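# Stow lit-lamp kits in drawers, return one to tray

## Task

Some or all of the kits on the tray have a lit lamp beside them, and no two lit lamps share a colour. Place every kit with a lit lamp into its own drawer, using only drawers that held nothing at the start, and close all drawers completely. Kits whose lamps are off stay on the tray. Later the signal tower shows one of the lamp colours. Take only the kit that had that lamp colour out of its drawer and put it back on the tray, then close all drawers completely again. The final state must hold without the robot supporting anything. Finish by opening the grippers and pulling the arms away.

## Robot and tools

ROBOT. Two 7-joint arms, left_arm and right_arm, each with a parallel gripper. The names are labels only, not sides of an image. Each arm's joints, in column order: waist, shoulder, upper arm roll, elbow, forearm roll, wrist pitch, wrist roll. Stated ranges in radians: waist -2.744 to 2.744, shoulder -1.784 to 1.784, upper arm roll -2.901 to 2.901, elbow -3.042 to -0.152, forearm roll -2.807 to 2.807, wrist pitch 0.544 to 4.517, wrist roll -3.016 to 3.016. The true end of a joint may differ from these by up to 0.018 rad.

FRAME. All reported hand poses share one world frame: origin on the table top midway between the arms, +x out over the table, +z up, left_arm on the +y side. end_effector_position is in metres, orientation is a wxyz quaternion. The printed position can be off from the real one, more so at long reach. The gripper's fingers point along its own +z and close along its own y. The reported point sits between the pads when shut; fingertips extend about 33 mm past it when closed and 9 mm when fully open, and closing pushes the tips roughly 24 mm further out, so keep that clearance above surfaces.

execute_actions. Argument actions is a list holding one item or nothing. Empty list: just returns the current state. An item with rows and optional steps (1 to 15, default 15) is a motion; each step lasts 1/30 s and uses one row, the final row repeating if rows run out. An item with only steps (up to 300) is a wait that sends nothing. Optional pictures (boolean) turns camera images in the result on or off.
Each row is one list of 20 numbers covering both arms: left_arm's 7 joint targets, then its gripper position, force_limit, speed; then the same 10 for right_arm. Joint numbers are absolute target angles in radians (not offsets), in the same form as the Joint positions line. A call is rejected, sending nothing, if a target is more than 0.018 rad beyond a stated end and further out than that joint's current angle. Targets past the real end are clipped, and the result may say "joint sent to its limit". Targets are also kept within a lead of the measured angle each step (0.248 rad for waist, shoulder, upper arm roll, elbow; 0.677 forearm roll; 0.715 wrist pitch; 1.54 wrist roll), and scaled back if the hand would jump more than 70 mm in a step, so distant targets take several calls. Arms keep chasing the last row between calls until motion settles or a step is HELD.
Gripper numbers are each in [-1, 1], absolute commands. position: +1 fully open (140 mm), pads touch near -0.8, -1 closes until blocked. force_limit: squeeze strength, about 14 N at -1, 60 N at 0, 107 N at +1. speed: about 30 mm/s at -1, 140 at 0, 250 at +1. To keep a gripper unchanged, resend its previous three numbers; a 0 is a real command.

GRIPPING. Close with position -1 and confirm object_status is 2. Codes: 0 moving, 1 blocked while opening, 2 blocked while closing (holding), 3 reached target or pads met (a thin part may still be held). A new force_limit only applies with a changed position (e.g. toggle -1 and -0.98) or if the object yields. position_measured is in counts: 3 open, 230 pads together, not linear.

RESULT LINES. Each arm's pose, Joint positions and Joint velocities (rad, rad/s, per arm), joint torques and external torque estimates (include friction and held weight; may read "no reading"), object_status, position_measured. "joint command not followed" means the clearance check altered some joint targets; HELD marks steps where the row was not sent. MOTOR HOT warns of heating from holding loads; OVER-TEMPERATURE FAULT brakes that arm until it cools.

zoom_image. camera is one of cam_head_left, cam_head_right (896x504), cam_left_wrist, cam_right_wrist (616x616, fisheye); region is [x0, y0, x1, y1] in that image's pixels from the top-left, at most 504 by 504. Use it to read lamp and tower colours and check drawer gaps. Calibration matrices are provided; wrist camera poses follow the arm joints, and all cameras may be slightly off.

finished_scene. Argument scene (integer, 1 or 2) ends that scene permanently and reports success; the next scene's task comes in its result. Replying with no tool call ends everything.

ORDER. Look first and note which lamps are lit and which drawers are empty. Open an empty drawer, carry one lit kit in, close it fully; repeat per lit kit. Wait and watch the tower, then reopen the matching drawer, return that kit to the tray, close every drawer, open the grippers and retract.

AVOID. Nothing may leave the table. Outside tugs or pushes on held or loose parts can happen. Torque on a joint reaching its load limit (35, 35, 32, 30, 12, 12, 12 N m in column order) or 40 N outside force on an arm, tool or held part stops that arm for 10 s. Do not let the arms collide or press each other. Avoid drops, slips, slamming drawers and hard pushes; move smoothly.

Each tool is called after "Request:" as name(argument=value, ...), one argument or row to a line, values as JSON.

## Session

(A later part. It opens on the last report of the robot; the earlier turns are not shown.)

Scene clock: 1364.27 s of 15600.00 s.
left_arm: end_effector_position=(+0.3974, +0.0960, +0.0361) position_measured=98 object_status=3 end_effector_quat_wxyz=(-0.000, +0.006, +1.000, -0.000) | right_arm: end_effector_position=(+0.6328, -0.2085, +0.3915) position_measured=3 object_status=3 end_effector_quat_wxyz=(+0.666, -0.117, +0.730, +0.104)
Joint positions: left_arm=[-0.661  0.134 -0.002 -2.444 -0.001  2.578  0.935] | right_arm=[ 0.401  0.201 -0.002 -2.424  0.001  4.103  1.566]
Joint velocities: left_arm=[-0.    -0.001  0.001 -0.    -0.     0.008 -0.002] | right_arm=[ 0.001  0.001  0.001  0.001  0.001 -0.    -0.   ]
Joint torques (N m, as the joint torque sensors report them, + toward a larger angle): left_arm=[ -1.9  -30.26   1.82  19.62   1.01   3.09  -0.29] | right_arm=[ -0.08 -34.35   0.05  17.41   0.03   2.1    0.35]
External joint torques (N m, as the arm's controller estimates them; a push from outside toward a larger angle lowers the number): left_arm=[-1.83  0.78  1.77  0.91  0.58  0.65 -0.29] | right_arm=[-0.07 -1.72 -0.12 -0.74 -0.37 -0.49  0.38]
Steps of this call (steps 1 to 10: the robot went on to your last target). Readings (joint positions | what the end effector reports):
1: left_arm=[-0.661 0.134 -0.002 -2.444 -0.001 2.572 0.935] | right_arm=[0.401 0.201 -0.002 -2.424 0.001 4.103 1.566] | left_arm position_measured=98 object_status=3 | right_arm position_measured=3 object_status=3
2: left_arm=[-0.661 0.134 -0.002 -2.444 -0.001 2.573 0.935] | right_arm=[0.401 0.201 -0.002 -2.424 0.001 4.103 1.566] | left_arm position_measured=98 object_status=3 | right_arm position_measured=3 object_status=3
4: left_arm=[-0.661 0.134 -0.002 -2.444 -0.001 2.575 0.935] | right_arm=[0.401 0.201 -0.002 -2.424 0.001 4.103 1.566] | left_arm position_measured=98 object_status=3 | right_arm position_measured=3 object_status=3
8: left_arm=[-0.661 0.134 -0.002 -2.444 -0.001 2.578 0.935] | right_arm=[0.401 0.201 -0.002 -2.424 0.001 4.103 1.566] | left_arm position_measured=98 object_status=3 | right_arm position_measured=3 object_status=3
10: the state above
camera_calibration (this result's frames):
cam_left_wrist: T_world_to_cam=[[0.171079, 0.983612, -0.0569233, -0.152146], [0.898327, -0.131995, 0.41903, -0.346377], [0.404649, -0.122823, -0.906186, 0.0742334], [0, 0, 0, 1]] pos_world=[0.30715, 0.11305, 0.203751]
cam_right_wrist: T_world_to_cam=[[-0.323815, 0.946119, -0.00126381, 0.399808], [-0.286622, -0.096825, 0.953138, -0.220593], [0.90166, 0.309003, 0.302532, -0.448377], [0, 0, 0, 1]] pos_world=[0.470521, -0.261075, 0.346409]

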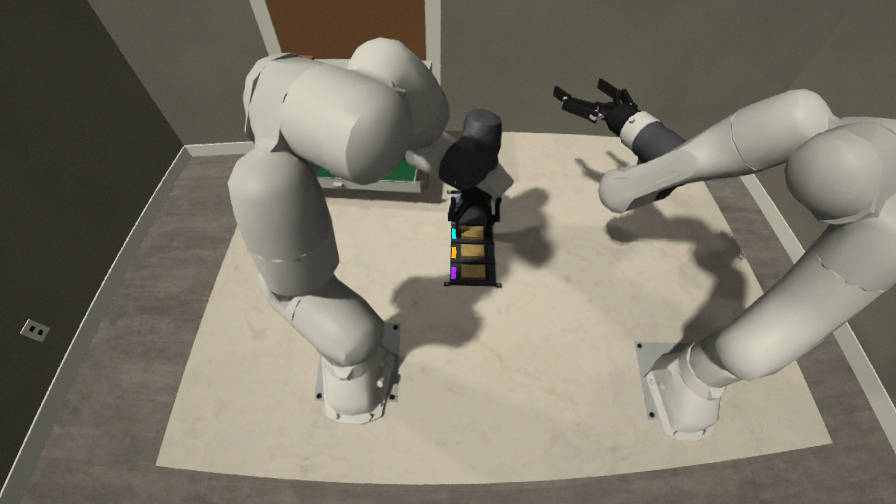

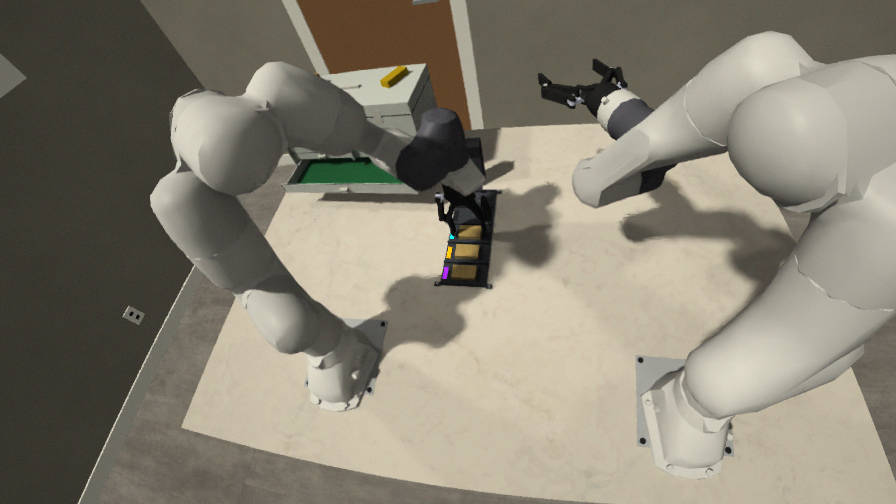

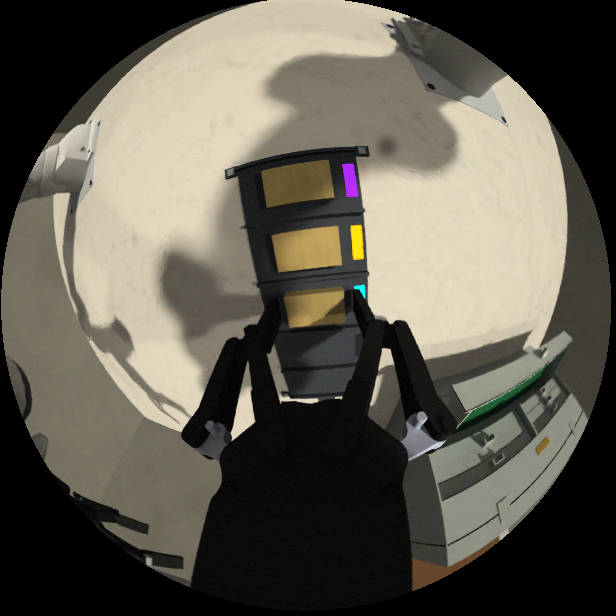

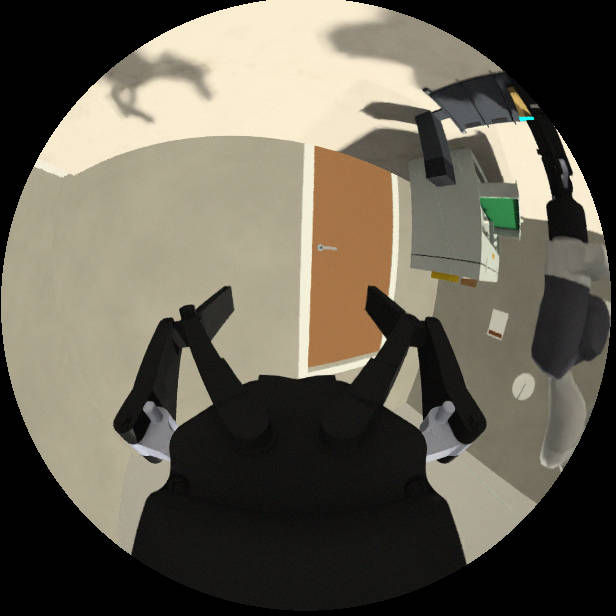

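Request:
execute_actions(
  actions=[
    {"rows":[[-0.664,0.1346,0,-2.4436,0,2.584,0.928,-1,0,0,0.4,0.2,0,-2.425,0,4.1,1.571,1,0,1]],"steps":15},
  ],
  pictures=false,
)

Request:
execute_actions(
  actions=[
    {"rows":[[-0.664,0.12,0,-2.442,0,2.53,0.928,-1,0,0,0.4,0.2,0,-2.425,0,4.1,1.571,1,0,1],[-0.664,0.105,0,-2.44,0,2.50,0.928,-1,0,0,0.4,0.2,0,-2.425,0,4.1,1.571,1,0,1],[-0.664,0.09,0,-2.437,0,2.47,0.928,-1,0,0,0.4,0.2,0,-2.425,0,4.1,1.571,1,0,1],[-0.664,0.07,0,-2.432,0,2.44,0.928,-1,0,0,0.4,0.2,0,-2.425,0,4.1,1.571,1,0,1],[-0.664,0.05,0,-2.42,0,2.40,0.928,-1,0,0,0.4,0.2,0,-2.425,0,4.1,1.571,1,0,1],[-0.664,0.03,0,-2.40,0,2.36,0.928,-1,0,0,0.4,0.2,0,-2.425,0,4.1,1.571,1,0,1],[-0.664,0.01,0,-2.37,0,2.3,0.928,-1,0,0,0.4,0.2,0,-2.425,0,4.1,1.571,1,0,1],[-0.664,0.0,0,-2.33,0,2.25,0.928,-1,0,0,0.4,0.2,0,-2.425,0,4.1,1.571,1,0,1],[-0.664,-0.01,0,-2.29,0,2.2,0.928,-1,0,0,0.4,0.2,0,-2.425,0,4.1,1.571,1,0,1],[-0.664,-0.02,0,-2.25,0,2.15,0.928,-1,0,0,0.4,0.2,0,-2.425,0,4.1,1.571,1,0,1],[-0.664,-0.025,0,-2.21,0,2.12,0.928,-1,0,0,0.4,0.2,0,-2.425,0,4.1,1.571,1,0,1],[-0.664,-0.03,0,-2.17,0,2.097,0.928,-1,0,0,0.4,0.2,0,-2.425,0,4.1,1.571,1,0,1],[-0.664,-0.03,0,-2.131,0,2.097,0.928,-1,0,0,0.4,0.2,0,-2.425,0,4.1,1.571,1,0,1]],"steps":15},
  ],
  pictures=false,
)

Request:
execute_actions(
  actions=[
    {"rows":[[0.041,-0.03,0,-2.131,0,2.097,1.67,-1,0,0,0.4,0.2,0,-2.425,0,4.1,1.571,1,0,1]],"steps":15},
  ],
  pictures=false,
)

Request:
execute_actions(
  actions=[
    {"steps":30},
  ],
)

Scene clock: 1392.63 s of 15600.00 s.
left_arm: end_effector_position=(+0.3983, +0.0954, +0.0368) position_measured=134 object_status=2 end_effector_quat_wxyz=(+0.001, +0.006, +1.000, -0.001) | right_arm: end_effector_position=(+0.6328, -0.2085, +0.3915) position_measured=3 object_status=3 end_effector_quat_wxyz=(+0.666, -0.117, +0.730, +0.104)
Joint positions: left_arm=[-0.661  0.133 -0.002 -2.444 -0.001  2.58   0.935] | right_arm=[ 0.401  0.201 -0.002 -2.424  0.001  4.103  1.566]
Joint velocities: left_arm=[-0.    -0.001 -0.     0.     0.     0.001  0.001] | right_arm=[ 0.001  0.    -0.001 -0.001  0.001  0.     0.001]
Joint torques (N m, as the joint torque sensors report them, + toward a larger angle): left_arm=[ -1.7  -30.     1.46  18.84   1.03   3.08  -0.18] | right_arm=[ -0.4  -34.62   0.33  17.56   0.03   2.03   0.38]
External joint torques (N m, as the arm's controller estimates them; a push from outside toward a larger angle lowers the number): left_arm=[-1.7   1.07  1.35  0.06  0.6   0.62 -0.18] | right_arm=[-0.39 -2.05  0.16 -0.55 -0.38 -0.56  0.4 ]
Steps of this call (steps 1 to 15: the robot went on to your last target; steps 16 to 90: nothing new was sent; then 24.87 s passed at rest; steps 91 to 105: all 15 steps of this action). Readings (joint positions | what the end effector reports):
91: left_arm=[-0.661 0.134 -0.002 -2.444 -0.001 2.580 0.935] | right_arm=[0.401 0.201 -0.002 -2.424 0.001 4.103 1.566] | left_arm position_measured=98 object_status=0 | right_arm position_measured=3 object_status=3
92: left_arm=[-0.661 0.134 -0.002 -2.444 -0.001 2.580 0.935] | right_arm=[0.401 0.201 -0.002 -2.424 0.001 4.103 1.566] | left_arm position_measured=104 object_status=0 | right_arm position_measured=3 object_status=3
94: left_arm=[-0.661 0.134 -0.002 -2.444 -0.001 2.580 0.935] | right_arm=[0.401 0.201 -0.002 -2.424 0.001 4.103 1.566] | left_arm position_measured=120 object_status=0 | right_arm position_measured=3 object_status=3
98: left_arm=[-0.661 0.133 -0.002 -2.444 -0.001 2.580 0.935] | right_arm=[0.401 0.201 -0.002 -2.424 0.001 4.103 1.566] | left_arm position_measured=134 object_status=0 | right_arm position_measured=3 object_status=3
105: the state above

Scene clock: 1393.13 s of 15600.00 s.
left_arm: end_effector_position=(+0.4479, +0.0577, +0.2050) position_measured=134 object_status=2 end_effector_quat_wxyz=(+0.025, +0.006, +0.999, -0.019) | right_arm: end_effector_position=(+0.6328, -0.2085, +0.3915) position_measured=3 object_status=3 end_effector_quat_wxyz=(+0.666, -0.117, +0.730, +0.104)
Joint positions: left_arm=[-0.661 -0.029 -0.002 -2.16  -0.001  2.193  0.935] | right_arm=[ 0.401  0.201 -0.002 -2.424  0.001  4.103  1.566]
Joint velocities: left_arm=[-0.001 -0.193 -0.003  0.55   0.001 -0.482 -0.   ] | right_arm=[-0.    -0.001  0.001  0.    -0.001  0.     0.001]
Joint torques (N m, as the joint torque sensors report them, + toward a larger angle): left_arm=[ -2.82 -19.95   2.45  13.72   1.27   0.1   -0.29] | right_arm=[ -0.6  -34.89   0.3   17.16   0.04   2.05   0.39]
External joint torques (N m, as the arm's controller estimates them; a push from outside toward a larger angle lowers the number): left_arm=[-2.81 -1.38  2.48  0.69  0.74 -0.84 -0.29] | right_arm=[-0.56 -2.17  0.16 -1.01 -0.37 -0.55  0.42]
Steps of this call (steps 1 to 15: all 15 steps of this action). Readings (joint positions | what the end effector reports):
1: left_arm=[-0.661 0.131 -0.002 -2.444 -0.001 2.573 0.935] | right_arm=[0.401 0.201 -0.002 -2.424 0.001 4.103 1.566] | left_arm position_measured=134 object_status=2 | right_arm position_measured=3 object_status=3
2: left_arm=[-0.661 0.126 -0.002 -2.444 -0.001 2.560 0.935] | right_arm=[0.401 0.201 -0.002 -2.424 0.001 4.103 1.566] | left_arm position_measured=134 object_status=2 | right_arm position_measured=3 object_status=3
4: left_arm=[-0.661 0.107 -0.002 -2.443 -0.001 2.526 0.935] | right_arm=[0.401 0.201 -0.002 -2.424 0.001 4.103 1.566] | left_arm position_measured=134 object_status=2 | right_arm position_measured=3 object_status=3
8: left_arm=[-0.661 0.043 -0.002 -2.393 -0.001 2.410 0.935] | right_arm=[0.401 0.201 -0.002 -2.424 0.001 4.103 1.566] | left_arm position_measured=134 object_status=2 | right_arm position_measured=3 object_status=3
15: the state above

Scene clock: 1393.63 s of 15600.00 s.
left_arm: end_effector_position=(+0.5475, +0.3304, +0.2105) position_measured=134 object_status=2 end_effector_quat_wxyz=(+0.012, -0.066, +0.998, -0.003) | right_arm: end_effector_position=(+0.6328, -0.2085, +0.3915) position_measured=3 object_status=3 end_effector_quat_wxyz=(+0.666, -0.117, +0.730, +0.104)
Joint positions: left_arm=[-0.12  -0.03  -0.005 -2.135 -0.001  2.128  1.328] | right_arm=[ 0.401  0.201 -0.002 -2.424  0.001  4.103  1.566]
Joint velocities: left_arm=[ 1.111  0.008  0.086  0.006 -0.001 -0.084  0.652] | right_arm=[ 0.001  0.001  0.     0.001  0.     0.001 -0.002]
Joint torques (N m, as the joint torque sensors report them, + toward a larger angle): left_arm=[ -2.9  -29.44  -1.54  23.87   1.04   1.9    0.59] | right_arm=[ -0.38 -34.9    0.33  17.48  -0.01   2.02   0.27]
External joint torques (N m, as the arm's controller estimates them; a push from outside toward a larger angle lowers the number): left_arm=[ 1.55  1.84  1.86  0.77  0.36 -0.42  0.6 ] | right_arm=[-0.45 -2.29  0.09 -0.64 -0.4  -0.58  0.3 ]
Steps of this call (steps 1 to 15: all 15 steps of this action). Readings (joint positions | what the end effector reports):
1: left_arm=[-0.639 -0.035 -0.015 -2.149 -0.001 2.186 0.970] | right_arm=[0.401 0.201 -0.002 -2.424 0.001 4.103 1.566] | left_arm position_measured=134 object_status=2 | right_arm position_measured=3 object_status=3
2: left_arm=[-0.609 -0.038 -0.019 -2.143 -0.001 2.181 1.004] | right_arm=[0.401 0.201 -0.002 -2.424 0.001 4.103 1.566] | left_arm position_measured=134 object_status=2 | right_arm position_measured=3 object_status=3
4: left_arm=[-0.541 -0.038 -0.018 -2.138 -0.001 2.170 1.066] | right_arm=[0.401 0.201 -0.002 -2.424 0.001 4.103 1.566] | left_arm position_measured=134 object_status=2 | right_arm position_measured=3 object_status=3
8: left_arm=[-0.393 -0.034 -0.012 -2.136 -0.001 2.151 1.174] | right_arm=[0.401 0.201 -0.002 -2.424 0.001 4.103 1.566] | left_arm position_measured=134 object_status=2 | right_arm position_measured=3 object_status=3
15: the state above

Scene clock: 1394.63 s of 15600.00 s.
left_arm: end_effector_position=(+0.5416, +0.4218, +0.2084) position_measured=134 object_status=2 end_effector_quat_wxyz=(-0.002, +0.010, +1.000, -0.001) | right_arm: end_effector_position=(+0.6328, -0.2085, +0.3915) position_measured=3 object_status=3 end_effector_quat_wxyz=(+0.666, -0.117, +0.730, +0.104)
Joint positions: left_arm=[ 0.042 -0.03   0.003 -2.134 -0.001  2.1    1.65 ] | right_arm=[ 0.401  0.201 -0.002 -2.424  0.001  4.103  1.566]
Joint velocities: left_arm=[-0.    -0.     0.     0.001 -0.001 -0.001  0.044] | right_arm=[ 0.    -0.001  0.002  0.001  0.    -0.    -0.001]
Joint torques (N m, as the joint torque sensors report them, + toward a larger angle): left_arm=[ -1.68 -30.11  -0.78  24.69   1.29   2.05   0.35] | right_arm=[ -0.38 -34.69   0.02  17.1    0.06   2.03   0.28]
External joint torques (N m, as the arm's controller estimates them; a push from outside toward a larger angle lowers the number): left_arm=[-1.7   0.26 -0.77  1.06  0.58 -0.36  0.35] | right_arm=[-0.45 -2.07 -0.23 -1.04 -0.33 -0.56  0.3 ]
Steps of this call (steps 1 to 30: the robot went on to your last target). Readings (joint positions | what the end effector reports):
1: left_arm=[-0.081 -0.030 -0.004 -2.135 -0.001 2.125 1.355] | right_arm=[0.401 0.201 -0.002 -2.424 0.001 4.103 1.566] | left_arm position_measured=134 object_status=2 | right_arm position_measured=3 object_status=3
2: left_arm=[-0.042 -0.030 -0.003 -2.134 -0.001 2.121 1.386] | right_arm=[0.401 0.201 -0.002 -2.424 0.001 4.103 1.566] | left_arm position_measured=134 object_status=2 | right_arm position_measured=3 object_status=3
4: left_arm=[0.013 -0.030 0.007 -2.134 -0.001 2.114 1.441] | right_arm=[0.401 0.201 -0.002 -2.424 0.001 4.103 1.566] | left_arm position_measured=134 object_status=2 | right_arm position_measured=3 object_status=3
8: left_arm=[0.042 -0.030 0.010 -2.134 -0.001 2.107 1.520] | right_arm=[0.401 0.201 -0.002 -2.424 0.001 4.103 1.566] | left_arm position_measured=134 object_status=2 | right_arm position_measured=3 object_status=3
30: the state above
camera_calibration (this result's frames):
cam_left_wrist: T_world_to_cam=[[0.178226, 0.982294, -0.0577449, -0.490654], [0.898552, -0.138552, 0.416422, -0.501924], [0.401048, -0.126104, -0.907336, 0.215676], [0, 0, 0, 1]] pos_world=[0.451956, 0.439621, 0.37637]
cam_right_wrist: T_world_to_cam=[[-0.323819, 0.946118, -0.00126193, 0.399807], [-0.286614, -0.0968253, 0.953141, -0.220596], [0.901662, 0.309006, 0.302525, -0.448373], [0, 0, 0, 1]] pos_world=[0.470519, -0.261074, 0.346407]

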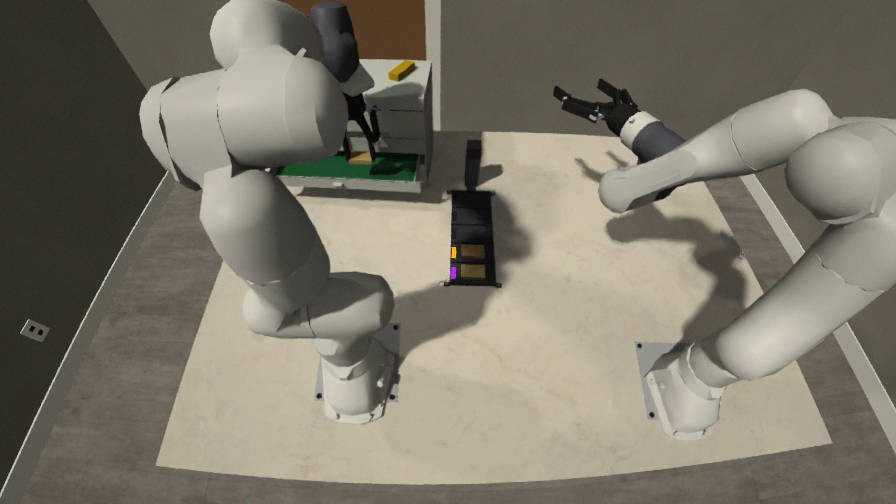

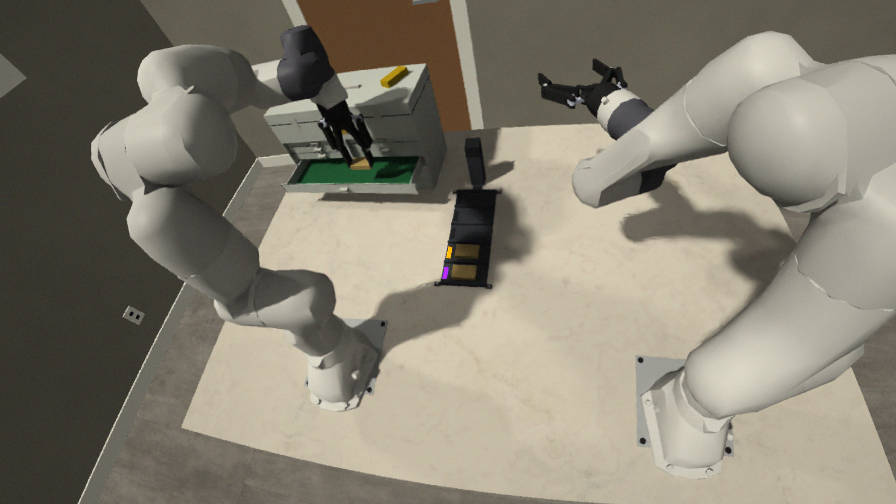

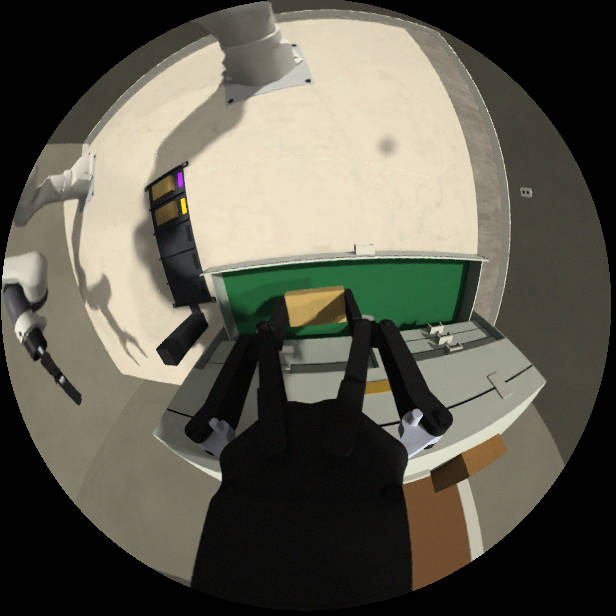

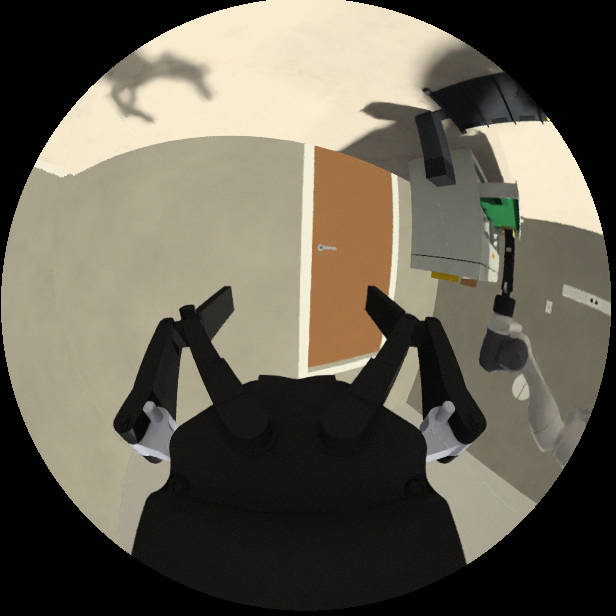

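Request:
execute_actions(
  actions=[
    {"rows":[[0.041,-0.024,0,-2.14,0,2.16,1.67,-1,0,0,0.4,0.2,0,-2.425,0,4.1,1.571,1,0,1],[0.041,-0.017,0,-2.149,0,2.19,1.67,-1,0,0,0.4,0.2,0,-2.425,0,4.1,1.571,1,0,1],[0.041,-0.01,0,-2.158,0,2.21,1.67,-1,0,0,0.4,0.2,0,-2.425,0,4.1,1.571,1,0,1],[0.041,-0.003,0,-2.166,0,2.23,1.67,-1,0,0,0.4,0.2,0,-2.425,0,4.1,1.571,1,0,1],[0.041,0.004,0,-2.174,0,2.245,1.67,-1,0,0,0.4,0.2,0,-2.425,0,4.1,1.571,1,0,1],[0.041,0.012,0,-2.182,0,2.26,1.67,-1,0,0,0.4,0.2,0,-2.425,0,4.1,1.571,1,0,1],[0.041,0.02,0,-2.19,0,2.27,1.67,-1,0,0,0.4,0.2,0,-2.425,0,4.1,1.571,1,0,1],[0.041,0.027,0,-2.198,0,2.275,1.67,-1,0,0,0.4,0.2,0,-2.425,0,4.1,1.571,1,0,1],[0.041,0.035,0,-2.204,0,2.275,1.67,-1,0,0,0.4,0.2,0,-2.425,0,4.1,1.571,1,0,1],[0.041,0.042,0,-2.209,0,2.272,1.67,-1,0,0,0.4,0.2,0,-2.425,0,4.1,1.571,1,0,1],[0.041,0.048,0,-2.214,0,2.268,1.67,-1,0,0,0.4,0.2,0,-2.425,0,4.1,1.571,1,0,1]],"steps":15},
  ],
  pictures=false,
)

Request:
execute_actions(
  actions=[
    {"rows":[[0.041,0.052,0,-2.217,0,2.28,1.67,-1,0,0,0.4,0.2,0,-2.425,0,4.1,1.571,1,0,1],[0.041,0.056,0,-2.22,0,2.285,1.67,-1,0,0,0.4,0.2,0,-2.425,0,4.1,1.571,1,0,1],[0.041,0.059,0,-2.222,0,2.288,1.67,-1,0,0,0.4,0.2,0,-2.425,0,4.1,1.571,1,0,1]],"steps":15},
  ],
  pictures=false,
)

Scene clock: 1412.10 s of 15600.00 s.
left_arm: end_effector_position=(+0.5382, +0.4216, +0.1426) position_measured=134 object_status=2 end_effector_quat_wxyz=(-0.008, +0.016, +1.000, -0.001) | right_arm: end_effector_position=(+0.6328, -0.2085, +0.3915) position_measured=3 object_status=3 end_effector_quat_wxyz=(+0.666, -0.117, +0.730, +0.104)
Joint positions: left_arm=[ 0.042  0.049  0.002 -2.215 -0.001  2.249  1.663] | right_arm=[ 0.401  0.201 -0.002 -2.424  0.001  4.103  1.566]
Joint velocities: left_arm=[ 0.     0.031 -0.002 -0.029  0.001  0.068  0.   ] | right_arm=[-0.    -0.001  0.001  0.    -0.001  0.     0.002]
Joint torques (N m, as the joint torque sensors report them, + toward a larger angle): left_arm=[ -0.7  -35.45  -1.23  23.12   1.13   3.58   0.42] | right_arm=[ -0.09 -35.02   0.11  17.55   0.03   2.03   0.32]
External joint torques (N m, as the arm's controller estimates them; a push from outside toward a larger angle lowers the number): left_arm=[-0.61 -0.59 -1.2  -1.29  0.47  0.9   0.42] | right_arm=[-0.07 -2.35 -0.05 -0.6  -0.38 -0.57  0.35]
Steps of this call (steps 1 to 30: the robot went on to your last target; steps 31 to 90: nothing new was sent; then 13.97 s passed at rest; steps 91 to 105: all 15 steps of this action). Readings (joint positions | what the end effector reports):
91: left_arm=[0.042 -0.029 0.002 -2.135 -0.001 2.109 1.663] | right_arm=[0.401 0.201 -0.002 -2.424 0.001 4.103 1.566] | left_arm position_measured=134 object_status=2 | right_arm position_measured=3 object_status=3
92: left_arm=[0.042 -0.028 0.002 -2.138 -0.001 2.122 1.663] | right_arm=[0.401 0.201 -0.002 -2.424 0.001 4.103 1.566] | left_arm position_measured=134 object_status=2 | right_arm position_measured=3 object_status=3
94: left_arm=[0.042 -0.020 0.002 -2.148 -0.001 2.154 1.663] | right_arm=[0.401 0.201 -0.002 -2.424 0.001 4.103 1.566] | left_arm position_measured=134 object_status=2 | right_arm position_measured=3 object_status=3
98: left_arm=[0.042 0.009 0.002 -2.179 -0.001 2.212 1.663] | right_arm=[0.401 0.201 -0.002 -2.424 0.001 4.103 1.566] | left_arm position_measured=134 object_status=2 | right_arm position_measured=3 object_status=3
105: the state above

Scene clock: 1412.60 s of 15600.00 s.
left_arm: end_effector_position=(+0.5431, +0.4219, +0.1375) position_measured=134 object_status=2 end_effector_quat_wxyz=(+0.000, +0.016, +1.000, -0.000) | right_arm: end_effector_position=(+0.6328, -0.2085, +0.3915) position_measured=3 object_status=3 end_effector_quat_wxyz=(+0.666, -0.117, +0.730, +0.104)
Joint positions: left_arm=[ 0.042  0.059  0.002 -2.222 -0.001  2.281  1.663] | right_arm=[ 0.401  0.201 -0.002 -2.424  0.001  4.103  1.566]
Joint velocities: left_arm=[ 0.001 -0.     0.001 -0.    -0.002  0.011 -0.001] | right_arm=[-0.    -0.     0.     0.002  0.001  0.    -0.   ]
Joint torques (N m, as the joint torque sensors report them, + toward a larger angle): left_arm=[ -1.63 -31.57  -1.22  21.97   1.14   3.24   0.39] | right_arm=[ -0.5  -35.3    0.23  17.51   0.05   2.07   0.36]
External joint torques (N m, as the arm's controller estimates them; a push from outside toward a larger angle lowers the number): left_arm=[-1.7   0.49 -1.34 -0.29  0.52  0.84  0.39] | right_arm=[-0.55 -2.57  0.01 -0.72 -0.35 -0.53  0.39]
Steps of this call (steps 1 to 15: all 15 steps of this action). Readings (joint positions | what the end effector reports):
1: left_arm=[0.042 0.050 0.002 -2.216 -0.001 2.253 1.663] | right_arm=[0.401 0.201 -0.002 -2.424 0.001 4.103 1.566] | left_arm position_measured=134 object_status=2 | right_arm position_measured=3 object_status=3
2: left_arm=[0.042 0.051 0.002 -2.217 -0.001 2.258 1.663] | right_arm=[0.401 0.201 -0.002 -2.424 0.001 4.103 1.566] | left_arm position_measured=134 object_status=2 | right_arm position_measured=3 object_status=3
4: left_arm=[0.042 0.055 0.002 -2.219 -0.001 2.266 1.663] | right_arm=[0.401 0.201 -0.002 -2.424 0.001 4.103 1.566] | left_arm position_measured=134 object_status=2 | right_arm position_measured=3 object_status=3
8: left_arm=[0.042 0.058 0.002 -2.222 -0.001 2.275 1.663] | right_arm=[0.401 0.201 -0.002 -2.424 0.001 4.103 1.566] | left_arm position_measured=134 object_status=2 | right_arm position_measured=3 object_status=3
15: the state above

Request:
execute_actions(
  actions=[
    {"rows":[[0.041,0.063,0,-2.224,0,2.293,1.67,-1,0,0,0.4,0.2,0,-2.425,0,4.1,1.571,1,0,1],[0.041,0.067,0,-2.227,0,2.299,1.67,-1,0,0,0.4,0.2,0,-2.425,0,4.1,1.571,1,0,1]],"steps":15},
  ],
  pictures=false,
)

Scene clock: 1427.03 s of 15600.00 s.
left_arm: end_effector_position=(+0.5441, +0.4220, +0.1341) position_measured=134 object_status=2 end_effector_quat_wxyz=(+0.002, +0.016, +1.000, -0.000) | right_arm: end_effector_position=(+0.6328, -0.2085, +0.3915) position_measured=3 object_status=3 end_effector_quat_wxyz=(+0.666, -0.117, +0.730, +0.104)
Joint positions: left_arm=[ 0.042  0.064  0.002 -2.225 -0.001  2.293  1.664] | right_arm=[ 0.401  0.201 -0.002 -2.424  0.001  4.103  1.566]
Joint velocities: left_arm=[-0.    -0.     0.    -0.001  0.     0.001  0.001] | right_arm=[ 0.001 -0.001  0.     0.     0.001 -0.     0.001]
Joint torques (N m, as the joint torque sensors report them, + toward a larger angle): left_arm=[ -1.72 -30.19  -1.23  20.05   1.05   3.34   0.45] | right_arm=[ -0.15 -34.61   0.27  17.36   0.05   2.09   0.34]
External joint torques (N m, as the arm's controller estimates them; a push from outside toward a larger angle lowers the number): left_arm=[-1.7   1.94 -1.27 -2.09  0.43  0.93  0.45] | right_arm=[-0.06 -1.97  0.18 -0.8  -0.37 -0.5   0.37]
Steps of this call (steps 1 to 15: the robot went on to your last target; steps 16 to 90: nothing new was sent; then 10.93 s passed at rest; steps 91 to 105: all 15 steps of this action). Readings (joint positions | what the end effector reports):
91: left_arm=[0.042 0.059 0.002 -2.222 -0.001 2.284 1.663] | right_arm=[0.401 0.201 -0.002 -2.424 0.001 4.103 1.566] | left_arm position_measured=134 object_status=2 | right_arm position_measured=3 object_status=3
92: left_arm=[0.042 0.060 0.002 -2.223 -0.001 2.286 1.663] | right_arm=[0.401 0.201 -0.002 -2.424 0.001 4.103 1.566] | left_arm position_measured=134 object_status=2 | right_arm position_measured=3 object_status=3
94: left_arm=[0.042 0.063 0.002 -2.225 -0.001 2.289 1.663] | right_arm=[0.401 0.201 -0.002 -2.424 0.001 4.103 1.566] | left_arm position_measured=134 object_status=2 | right_arm position_measured=3 object_status=3
98: left_arm=[0.042 0.064 0.002 -2.225 -0.001 2.292 1.663] | right_arm=[0.401 0.201 -0.002 -2.424 0.001 4.103 1.566] | left_arm position_measured=134 object_status=2 | right_arm position_measured=3 object_status=3
105: the state above

Request:
execute_actions(
  actions=[
    {"rows":[[0.041,0.064,0,-2.225,0,2.295,1.67,0.25,0,0,0.4,0.2,0,-2.425,0,4.1,1.571,1,0,1]],"steps":12},
  ],
  pictures=false,
)

Request:
execute_actions(
  actions=[
    {"rows":[[0.041,0.055,0,-2.219,0,2.24,1.67,0.25,0,0,0.4,0.2,0,-2.425,0,4.1,1.571,1,0,1],[0.041,0.044,0,-2.211,0,2.2,1.67,0.25,0,0,0.4,0.2,0,-2.425,0,4.1,1.571,1,0,1],[0.041,0.033,0,-2.202,0,2.17,1.67,0.25,0,0,0.4,0.2,0,-2.425,0,4.1,1.571,1,0,1],[0.041,0.022,0,-2.192,0,2.14,1.67,0.25,0,0,0.4,0.2,0,-2.425,0,4.1,1.571,1,0,1],[0.041,0.011,0,-2.181,0,2.12,1.67,0.25,0,0,0.4,0.2,0,-2.425,0,4.1,1.571,1,0,1],[0.041,0.0,0,-2.169,0,2.1,1.67,0.25,0,0,0.4,0.2,0,-2.425,0,4.1,1.571,1,0,1],[0.041,-0.01,0,-2.157,0,2.09,1.67,0.25,0,0,0.4,0.2,0,-2.425,0,4.1,1.571,1,0,1],[0.041,-0.02,0,-2.144,0,2.09,1.67,0.25,0,0,0.4,0.2,0,-2.425,0,4.1,1.571,1,0,1],[0.041,-0.03,0,-2.131,0,2.09,1.67,0.25,0,0,0.4,0.2,0,-2.425,0,4.1,1.571,1,0,1]],"steps":11},
  ],
  pictures=false,
)

Request:
execute_actions(
  actions=[
    {"rows":[[0.214,-0.45,0,-2.53,0,2.08,1.86,0.0,0,0,0.4,0.2,0,-2.425,0,4.1,1.571,1,0,1]],"steps":12},
  ],
  pictures=false,
)

Request:
execute_actions(
  actions=[
    {"rows":[[0.214,-0.45,0,-2.9,0,2.8,1.86,0.0,0,0,0.4,0.2,0,-2.425,0,4.1,1.571,1,0,1]],"steps":15},
  ],
  pictures=false,
)

Request:
execute_actions(
  actions=[
    {"rows":[[0.214,-0.312,0,-2.962,0,3.0,1.86,0.0,0,0,0.4,0.2,0,-2.425,0,4.1,1.571,1,0,1]],"steps":12},
  ],
  pictures=false,
)

Request:
execute_actions(
  actions=[
    {"rows":[[0.214,-0.312,0,-2.962,0,3.188,1.86,0.0,0,0,0.4,0.2,0,-2.425,0,4.1,1.571,1,0,1]],"steps":15},
  ],
  pictures=false,
)

Request:
execute_actions(
  actions=[
    {"steps":15},
  ],
)

Scene clock: 1448.20 s of 15600.00 s.
left_arm: end_effector_position=(+0.5443, +0.4220, +0.1341) position_measured=98 object_status=0 end_effector_quat_wxyz=(+0.002, +0.017, +1.000, -0.000) | right_arm: end_effector_position=(+0.6328, -0.2085, +0.3915) position_measured=3 object_status=3 end_effector_quat_wxyz=(+0.666, -0.117, +0.730, +0.104)
Joint positions: left_arm=[ 0.042  0.064  0.002 -2.225 -0.001  2.294  1.664] | right_arm=[ 0.401  0.201 -0.002 -2.424  0.001  4.103  1.566]
Joint velocities: left_arm=[-0.     0.002  0.001  0.    -0.001  0.     0.   ] | right_arm=[ 0.002  0.001  0.001 -0.001 -0.001 -0.    -0.   ]
Joint torques (N m, as the joint torque sensors report them, + toward a larger angle): left_arm=[ -1.48 -32.21  -1.28  21.54   1.06   2.8    0.43] | right_arm=[ -0.38 -34.7    0.01  17.48  -0.04   2.05   0.37]
External joint torques (N m, as the arm's controller estimates them; a push from outside toward a larger angle lowers the number): left_arm=[-1.52 -0.13 -1.39 -0.64  0.44  0.38  0.43] | right_arm=[-0.57 -2.19 -0.33 -0.6  -0.41 -0.53  0.4 ]
Steps of this call (steps 1 to 15: the robot went on to your last target; steps 16 to 90: nothing new was sent; then 17.77 s passed at rest; steps 91 to 102: all 12 steps of this action). Readings (joint positions | what the end effector reports):
91: left_arm=[0.042 0.064 0.002 -2.225 -0.001 2.294 1.664] | right_arm=[0.401 0.201 -0.002 -2.424 0.001 4.103 1.566] | left_arm position_measured=134 object_status=0 | right_arm position_measured=3 object_status=3
92: left_arm=[0.042 0.064 0.002 -2.225 -0.001 2.294 1.664] | right_arm=[0.401 0.201 -0.002 -2.424 0.001 4.103 1.566] | left_arm position_measured=132 object_status=0 | right_arm position_measured=3 object_status=3
94: left_arm=[0.042 0.064 0.002 -2.225 -0.001 2.294 1.664] | right_arm=[0.401 0.201 -0.002 -2.424 0.001 4.103 1.566] | left_arm position_measured=112 object_status=0 | right_arm position_measured=3 object_status=3
98: left_arm=[0.042 0.064 0.002 -2.225 -0.001 2.294 1.664] | right_arm=[0.401 0.201 -0.002 -2.424 0.001 4.103 1.566] | left_arm position_measured=98 object_status=0 | right_arm position_measured=3 object_status=3
102: the state above

Scene clock: 1448.57 s of 15600.00 s.
left_arm: end_effector_position=(+0.5476, +0.4221, +0.2041) position_measured=98 object_status=3 end_effector_quat_wxyz=(+0.007, +0.017, +1.000, +0.000) | right_arm: end_effector_position=(+0.6328, -0.2085, +0.3915) position_measured=3 object_status=3 end_effector_quat_wxyz=(+0.666, -0.117, +0.730, +0.104)
Joint positions: left_arm=[ 0.042 -0.022  0.002 -2.141 -0.001  2.132  1.664] | right_arm=[ 0.401  0.201 -0.002 -2.424  0.001  4.103  1.566]
Joint velocities: left_arm=[ 0.002 -0.213 -0.     0.212  0.    -0.196  0.   ] | right_arm=[-0.     0.001  0.001  0.    -0.    -0.001  0.   ]
Joint torques (N m, as the joint torque sensors report them, + toward a larger angle): left_arm=[ -0.97 -23.76  -0.93  18.96   1.28   0.97   0.46] | right_arm=[ -0.7  -34.43   0.19  17.35   0.03   2.04   0.29]
External joint torques (N m, as the arm's controller estimates them; a push from outside toward a larger angle lowers the number): left_arm=[-1.12 -0.88 -1.06  0.8   0.64 -0.71  0.46] | right_arm=[-0.67 -1.88  0.03 -0.78 -0.38 -0.54  0.32]
Steps of this call (steps 1 to 11: all 11 steps of this action). Readings (joint positions | what the end effector reports):
1: left_arm=[0.042 0.064 0.002 -2.224 -0.001 2.286 1.664] | right_arm=[0.401 0.201 -0.002 -2.424 0.001 4.103 1.566] | left_arm position_measured=98 object_status=0 | right_arm position_measured=3 object_status=3
2: left_arm=[0.042 0.061 0.002 -2.222 -0.001 2.271 1.664] | right_arm=[0.401 0.201 -0.002 -2.424 0.001 4.103 1.566] | left_arm position_measured=98 object_status=3 | right_arm position_measured=3 object_status=3
4: left_arm=[0.042 0.048 0.002 -2.212 -0.001 2.234 1.664] | right_arm=[0.401 0.201 -0.002 -2.424 0.001 4.103 1.566] | left_arm position_measured=98 object_status=3 | right_arm position_measured=3 object_status=3
8: left_arm=[0.042 0.007 0.002 -2.172 -0.001 2.160 1.664] | right_arm=[0.401 0.201 -0.002 -2.424 0.001 4.103 1.566] | left_arm position_measured=98 object_status=3 | right_arm position_measured=3 object_status=3
11: the state above

Scene clock: 1448.97 s of 15600.00 s.
left_arm: end_effector_position=(+0.4077, +0.4826, +0.2239) position_measured=129 object_status=0 end_effector_quat_wxyz=(+0.008, -0.005, +1.000, +0.001) | right_arm: end_effector_position=(+0.6328, -0.2085, +0.3915) position_measured=3 object_status=3 end_effector_quat_wxyz=(+0.666, -0.117, +0.730, +0.104)
Joint positions: left_arm=[ 0.211 -0.444  0.004 -2.518 -0.001  2.091  1.789] | right_arm=[ 0.401  0.201 -0.002 -2.424  0.001  4.103  1.566]
Joint velocities: left_arm=[ 0.014 -0.081 -0.008 -0.131 -0.001 -0.043  0.214] | right_arm=[-0.    -0.001 -0.001 -0.     0.     0.001 -0.   ]
Joint torques (N m, as the joint torque sensors report them, + toward a larger angle): left_arm=[  0.47 -15.    -2.81  22.6    1.23   1.93   0.39] | right_arm=[ -0.12 -35.06   0.38  17.42   0.05   2.09   0.34]
External joint torques (N m, as the arm's controller estimates them; a push from outside toward a larger angle lowers the number): left_arm=[ 0.8  -0.75 -2.02 -1.32  0.49 -0.6   0.4 ] | right_arm=[-0.05 -2.44  0.27 -0.73 -0.37 -0.51  0.37]
Steps of this call (steps 1 to 12: all 12 steps of this action). Readings (joint positions | what the end effector reports):
1: left_arm=[0.059 -0.054 -0.007 -2.171 -0.001 2.132 1.673] | right_arm=[0.401 0.201 -0.002 -2.424 0.001 4.103 1.566] | left_arm position_measured=98 object_status=0 | right_arm position_measured=3 object_status=3
2: left_arm=[0.081 -0.098 -0.010 -2.215 -0.001 2.128 1.683] | right_arm=[0.401 0.201 -0.002 -2.424 0.001 4.103 1.566] | left_arm position_measured=104 object_status=0 | right_arm position_measured=3 object_status=3
4: left_arm=[0.128 -0.192 -0.006 -2.309 -0.001 2.120 1.703] | right_arm=[0.401 0.201 -0.002 -2.424 0.001 4.103 1.566] | left_arm position_measured=120 object_status=0 | right_arm position_measured=3 object_status=3
8: left_arm=[0.199 -0.398 0.004 -2.481 -0.001 2.099 1.753] | right_arm=[0.401 0.201 -0.002 -2.424 0.001 4.103 1.566] | left_arm position_measured=129 object_status=0 | right_arm position_measured=3 object_status=3
12: the state above

Scene clock: 1449.47 s of 15600.00 s.
left_arm: end_effector_position=(+0.4249, +0.4866, +0.1334) position_measured=129 object_status=3 end_effector_quat_wxyz=(+0.148, +0.020, +0.988, +0.037) | right_arm: end_effector_position=(+0.6328, -0.2085, +0.3915) position_measured=3 object_status=3 end_effector_quat_wxyz=(+0.666, -0.117, +0.730, +0.104)
Joint positions: left_arm=[ 0.211 -0.448  0.003 -2.897 -0.001  2.756  1.84 ] | right_arm=[ 0.401  0.201 -0.002 -2.424  0.001  4.103  1.566]
Joint velocities: left_arm=[ 0.    -0.008 -0.    -0.003 -0.     0.247  0.043] | right_arm=[ 0.001  0.001 -0.001  0.     0.     0.    -0.002]
Joint torques (N m, as the joint torque sensors report them, + toward a larger angle): left_arm=[  1.34 -14.17  -1.28  18.72   0.91   3.6    0.42] | right_arm=[ -0.04 -34.84   0.06  17.05   0.04   2.05   0.37]
External joint torques (N m, as the arm's controller estimates them; a push from outside toward a larger angle lowers the number): left_arm=[ 1.3  -1.36 -0.89 -1.94  0.39  0.7   0.42] | right_arm=[-0.05 -2.2  -0.12 -1.14 -0.37 -0.55  0.4 ]
Steps of this call (steps 1 to 15: all 15 steps of this action). Readings (joint positions | what the end effector reports):
1: left_arm=[0.211 -0.452 0.004 -2.555 -0.001 2.171 1.793] | right_arm=[0.401 0.201 -0.002 -2.424 0.001 4.103 1.566] | left_arm position_measured=129 object_status=0 | right_arm position_measured=3 object_status=3
2: left_arm=[0.211 -0.459 0.003 -2.621 -0.001 2.285 1.799] | right_arm=[0.401 0.201 -0.002 -2.424 0.001 4.103 1.566] | left_arm position_measured=129 object_status=3 | right_arm position_measured=3 object_status=3
4: left_arm=[0.211 -0.456 0.003 -2.764 -0.001 2.454 1.810] | right_arm=[0.401 0.201 -0.002 -2.424 0.001 4.103 1.566] | left_arm position_measured=129 object_status=3 | right_arm position_measured=3 object_status=3
8: left_arm=[0.211 -0.442 0.003 -2.888 -0.001 2.634 1.825] | right_arm=[0.401 0.201 -0.002 -2.424 0.001 4.103 1.566] | left_arm position_measured=129 object_status=3 | right_arm position_measured=3 object_status=3
15: the state above

Scene clock: 1449.87 s of 15600.00 s.
left_arm: end_effector_position=(+0.4192, +0.4854, +0.0859) position_measured=129 object_status=3 end_effector_quat_wxyz=(+0.156, +0.025, +0.987, +0.040) | right_arm: end_effector_position=(+0.6328, -0.2085, +0.3915) position_measured=3 object_status=3 end_effector_quat_wxyz=(+0.666, -0.117, +0.730, +0.104)
Joint positions: left_arm=[ 0.211 -0.314  0.003 -2.963 -0.001  2.973  1.85 ] | right_arm=[ 0.401  0.201 -0.002 -2.424  0.001  4.103  1.566]
Joint velocities: left_arm=[-0.001  0.    -0.     0.     0.     0.142  0.011] | right_arm=[-0.001  0.    -0.001  0.001  0.    -0.001  0.001]
Joint torques (N m, as the joint torque sensors report them, + toward a larger angle): left_arm=[  1.2  -13.3   -1.81  17.68   0.8    3.67   0.49] | right_arm=[ -0.19 -34.69  -0.11  17.56   0.01   2.07   0.38]
External joint torques (N m, as the arm's controller estimates them; a push from outside toward a larger angle lowers the number): left_arm=[ 1.21  1.56 -1.48 -0.38  0.4   0.68  0.49] | right_arm=[-0.15 -2.03 -0.26 -0.62 -0.4  -0.52  0.4 ]
Steps of this call (steps 1 to 12: all 12 steps of this action). Readings (joint positions | what the end effector reports):
1: left_arm=[0.211 -0.425 0.003 -2.904 -0.001 2.801 1.842] | right_arm=[0.401 0.201 -0.002 -2.424 0.001 4.103 1.566] | left_arm position_measured=129 object_status=3 | right_arm position_measured=3 object_status=3
2: left_arm=[0.211 -0.390 0.003 -2.917 -0.001 2.838 1.843] | right_arm=[0.401 0.201 -0.002 -2.424 0.001 4.103 1.566] | left_arm position_measured=129 object_status=3 | right_arm position_measured=3 object_status=3
4: left_arm=[0.211 -0.340 0.003 -2.947 -0.001 2.887 1.845] | right_arm=[0.401 0.201 -0.002 -2.424 0.001 4.103 1.566] | left_arm position_measured=129 object_status=3 | right_arm position_measured=3 object_status=3
8: left_arm=[0.211 -0.315 0.003 -2.963 -0.001 2.944 1.848] | right_arm=[0.401 0.201 -0.002 -2.424 0.001 4.103 1.566] | left_arm position_measured=129 object_status=3 | right_arm position_measured=3 object_status=3
12: the state above

Scene clock: 1450.37 s of 15600.00 s.
left_arm: end_effector_position=(+0.4685, +0.4969, +0.1275) position_measured=129 object_status=3 end_effector_quat_wxyz=(+0.250, +0.026, +0.966, +0.065) | right_arm: end_effector_position=(+0.6328, -0.2085, +0.3915) position_measured=3 object_status=3 end_effector_quat_wxyz=(+0.666, -0.117, +0.730, +0.104)
Joint positions: left_arm=[ 0.211 -0.312  0.003 -2.963 -0.001  3.173  1.853] | right_arm=[ 0.401  0.201 -0.002 -2.424  0.001  4.103  1.566]
Joint velocities: left_arm=[-0.     0.    -0.    -0.    -0.     0.064  0.   ] | right_arm=[-0.001  0.001 -0.001  0.001  0.     0.001 -0.001]
Joint torques (N m, as the joint torque sensors report them, + toward a larger angle): left_arm=[  1.16 -15.23  -1.65  18.21   0.79   4.2    0.42] | right_arm=[ -0.24 -34.72   0.24  17.37   0.01   2.06   0.36]
External joint torques (N m, as the arm's controller estimates them; a push from outside toward a larger angle lowers the number): left_arm=[ 1.21 -0.01 -1.3  -0.18  0.38  0.92  0.43] | right_arm=[-0.1  -2.11  0.2  -0.82 -0.42 -0.53  0.39]
Steps of this call (steps 1 to 15: all 15 steps of this action). Readings (joint positions | what the end effector reports):
1: left_arm=[0.211 -0.313 0.003 -2.964 -0.001 3.006 1.850] | right_arm=[0.401 0.201 -0.002 -2.424 0.001 4.103 1.566] | left_arm position_measured=129 object_status=3 | right_arm position_measured=3 object_status=3
2: left_arm=[0.211 -0.312 0.003 -2.964 -0.001 3.038 1.850] | right_arm=[0.401 0.201 -0.002 -2.424 0.001 4.103 1.566] | left_arm position_measured=129 object_status=3 | right_arm position_measured=3 object_status=3
4: left_arm=[0.211 -0.312 0.003 -2.963 -0.001 3.086 1.851] | right_arm=[0.401 0.201 -0.002 -2.424 0.001 4.103 1.566] | left_arm position_measured=129 object_status=3 | right_arm position_measured=3 object_status=3
8: left_arm=[0.211 -0.312 0.003 -2.963 -0.001 3.140 1.852] | right_arm=[0.401 0.201 -0.002 -2.424 0.001 4.103 1.566] | left_arm position_measured=129 object_status=3 | right_arm position_measured=3 object_status=3
15: the state above

Scene clock: 1450.87 s of 15600.00 s.
left_arm: end_effector_position=(+0.4707, +0.4974, +0.1299) position_measured=129 object_status=3 end_effector_quat_wxyz=(+0.255, +0.026, +0.964, +0.066) | right_arm: end_effector_position=(+0.6328, -0.2085, +0.3915) position_measured=3 object_status=3 end_effector_quat_wxyz=(+0.666, -0.117, +0.730, +0.104)
Joint positions: left_arm=[ 0.211 -0.312  0.003 -2.963 -0.001  3.183  1.853] | right_arm=[ 0.401  0.201 -0.002 -2.424  0.001  4.103  1.566]
Joint velocities: left_arm=[ 0.001 -0.    -0.     0.001 -0.001  0.003  0.001] | right_arm=[ 0.001 -0.     0.001  0.001 -0.     0.001  0.   ]
Joint torques (N m, as the joint torque sensors report them, + toward a larger angle): left_arm=[  1.34 -14.92  -1.69  18.6    0.78   4.05   0.45] | right_arm=[  0.12 -34.92   0.01  17.43  -0.02   2.09   0.39]
External joint torques (N m, as the arm's controller estimates them; a push from outside toward a larger angle lowers the number): left_arm=[ 1.33  0.42 -1.38  0.05  0.39  0.73  0.46] | right_arm=[ 0.11 -2.22 -0.17 -0.78 -0.42 -0.51  0.42]
Steps of this call (steps 1 to 15: the robot went on to your last target). Readings (joint positions | what the end effector reports):
1: left_arm=[0.211 -0.312 0.003 -2.963 -0.001 3.175 1.853] | right_arm=[0.401 0.201 -0.002 -2.424 0.001 4.103 1.566] | left_arm position_measured=129 object_status=3 | right_arm position_measured=3 object_status=3
2: left_arm=[0.211 -0.312 0.003 -2.963 -0.001 3.177 1.853] | right_arm=[0.401 0.201 -0.002 -2.424 0.001 4.103 1.566] | left_arm position_measured=129 object_status=3 | right_arm position_measured=3 object_status=3
4: left_arm=[0.211 -0.312 0.003 -2.963 -0.001 3.179 1.853] | right_arm=[0.401 0.201 -0.002 -2.424 0.001 4.103 1.566] | left_arm position_measured=129 object_status=3 | right_arm position_measured=3 object_status=3
8: left_arm=[0.211 -0.312 0.003 -2.963 -0.001 3.182 1.853] | right_arm=[0.401 0.201 -0.002 -2.424 0.001 4.103 1.566] | left_arm position_measured=129 object_status=3 | right_arm position_measured=3 object_status=3
15: the state above
camera_calibration (this result's frames):
cam_left_wrist: T_world_to_cam=[[0.181472, 0.968944, 0.167972, -0.581001], [0.571885, -0.242938, 0.783536, -0.237006], [0.80001, -0.0461292, -0.598211, -0.0853497], [0, 0, 0, 1]] pos_world=[0.309256, 0.501443, 0.232238]
cam_right_wrist: T_world_to_cam=[[-0.323819, 0.946118, -0.00126002, 0.399806], [-0.286609, -0.0968255, 0.953142, -0.220598], [0.901663, 0.309007, 0.30252, -0.448371], [0, 0, 0, 1]] pos_world=[0.470519, -0.261073, 0.346406]

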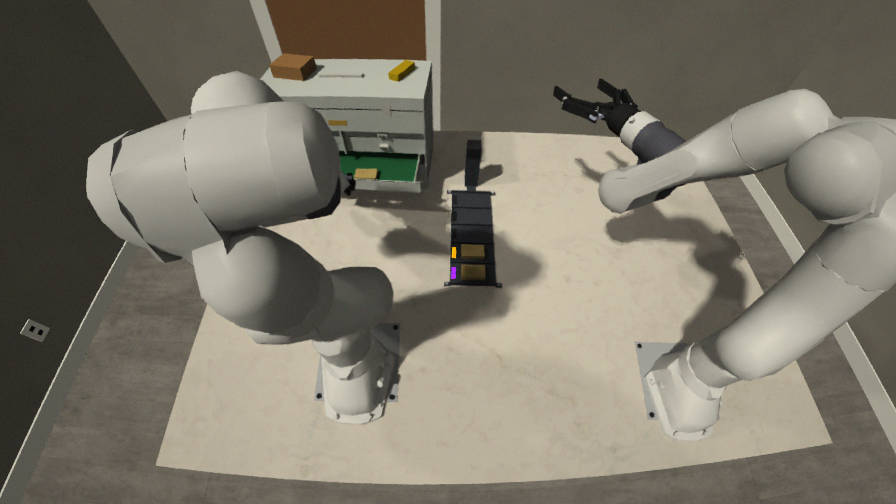

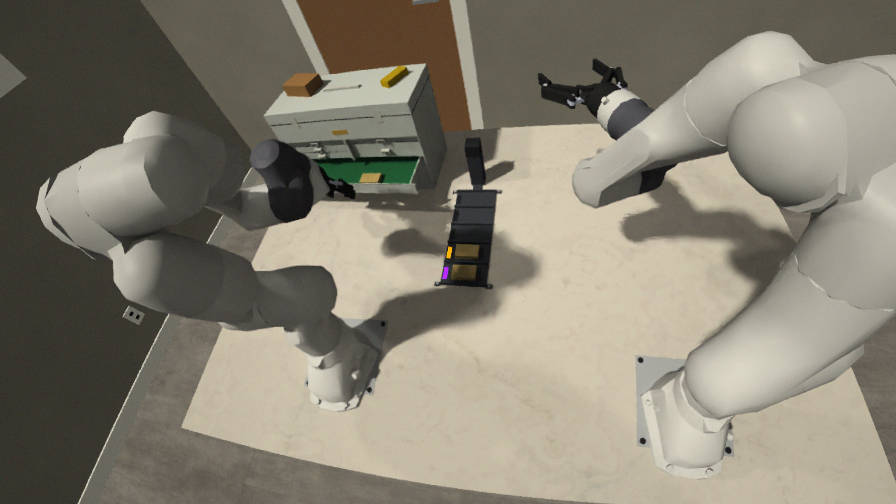

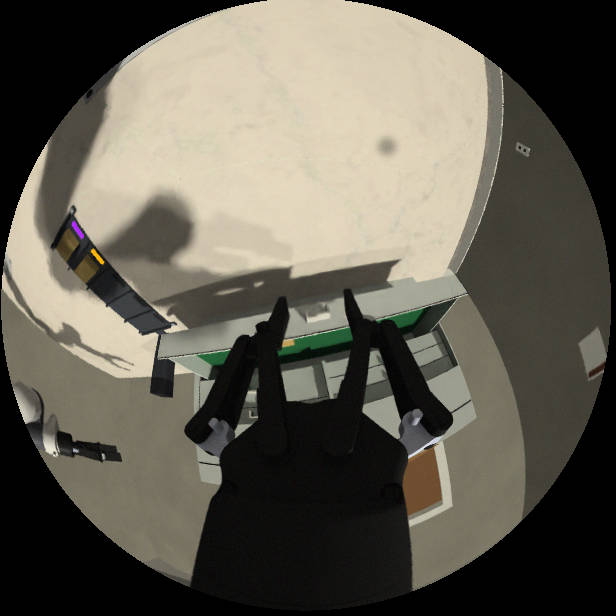

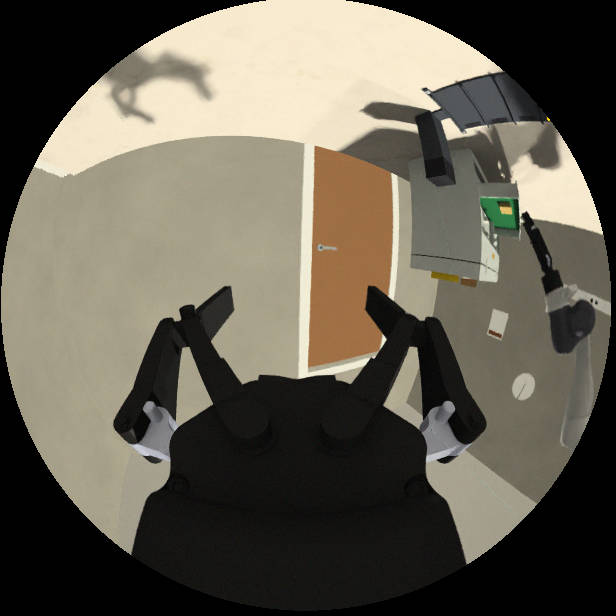

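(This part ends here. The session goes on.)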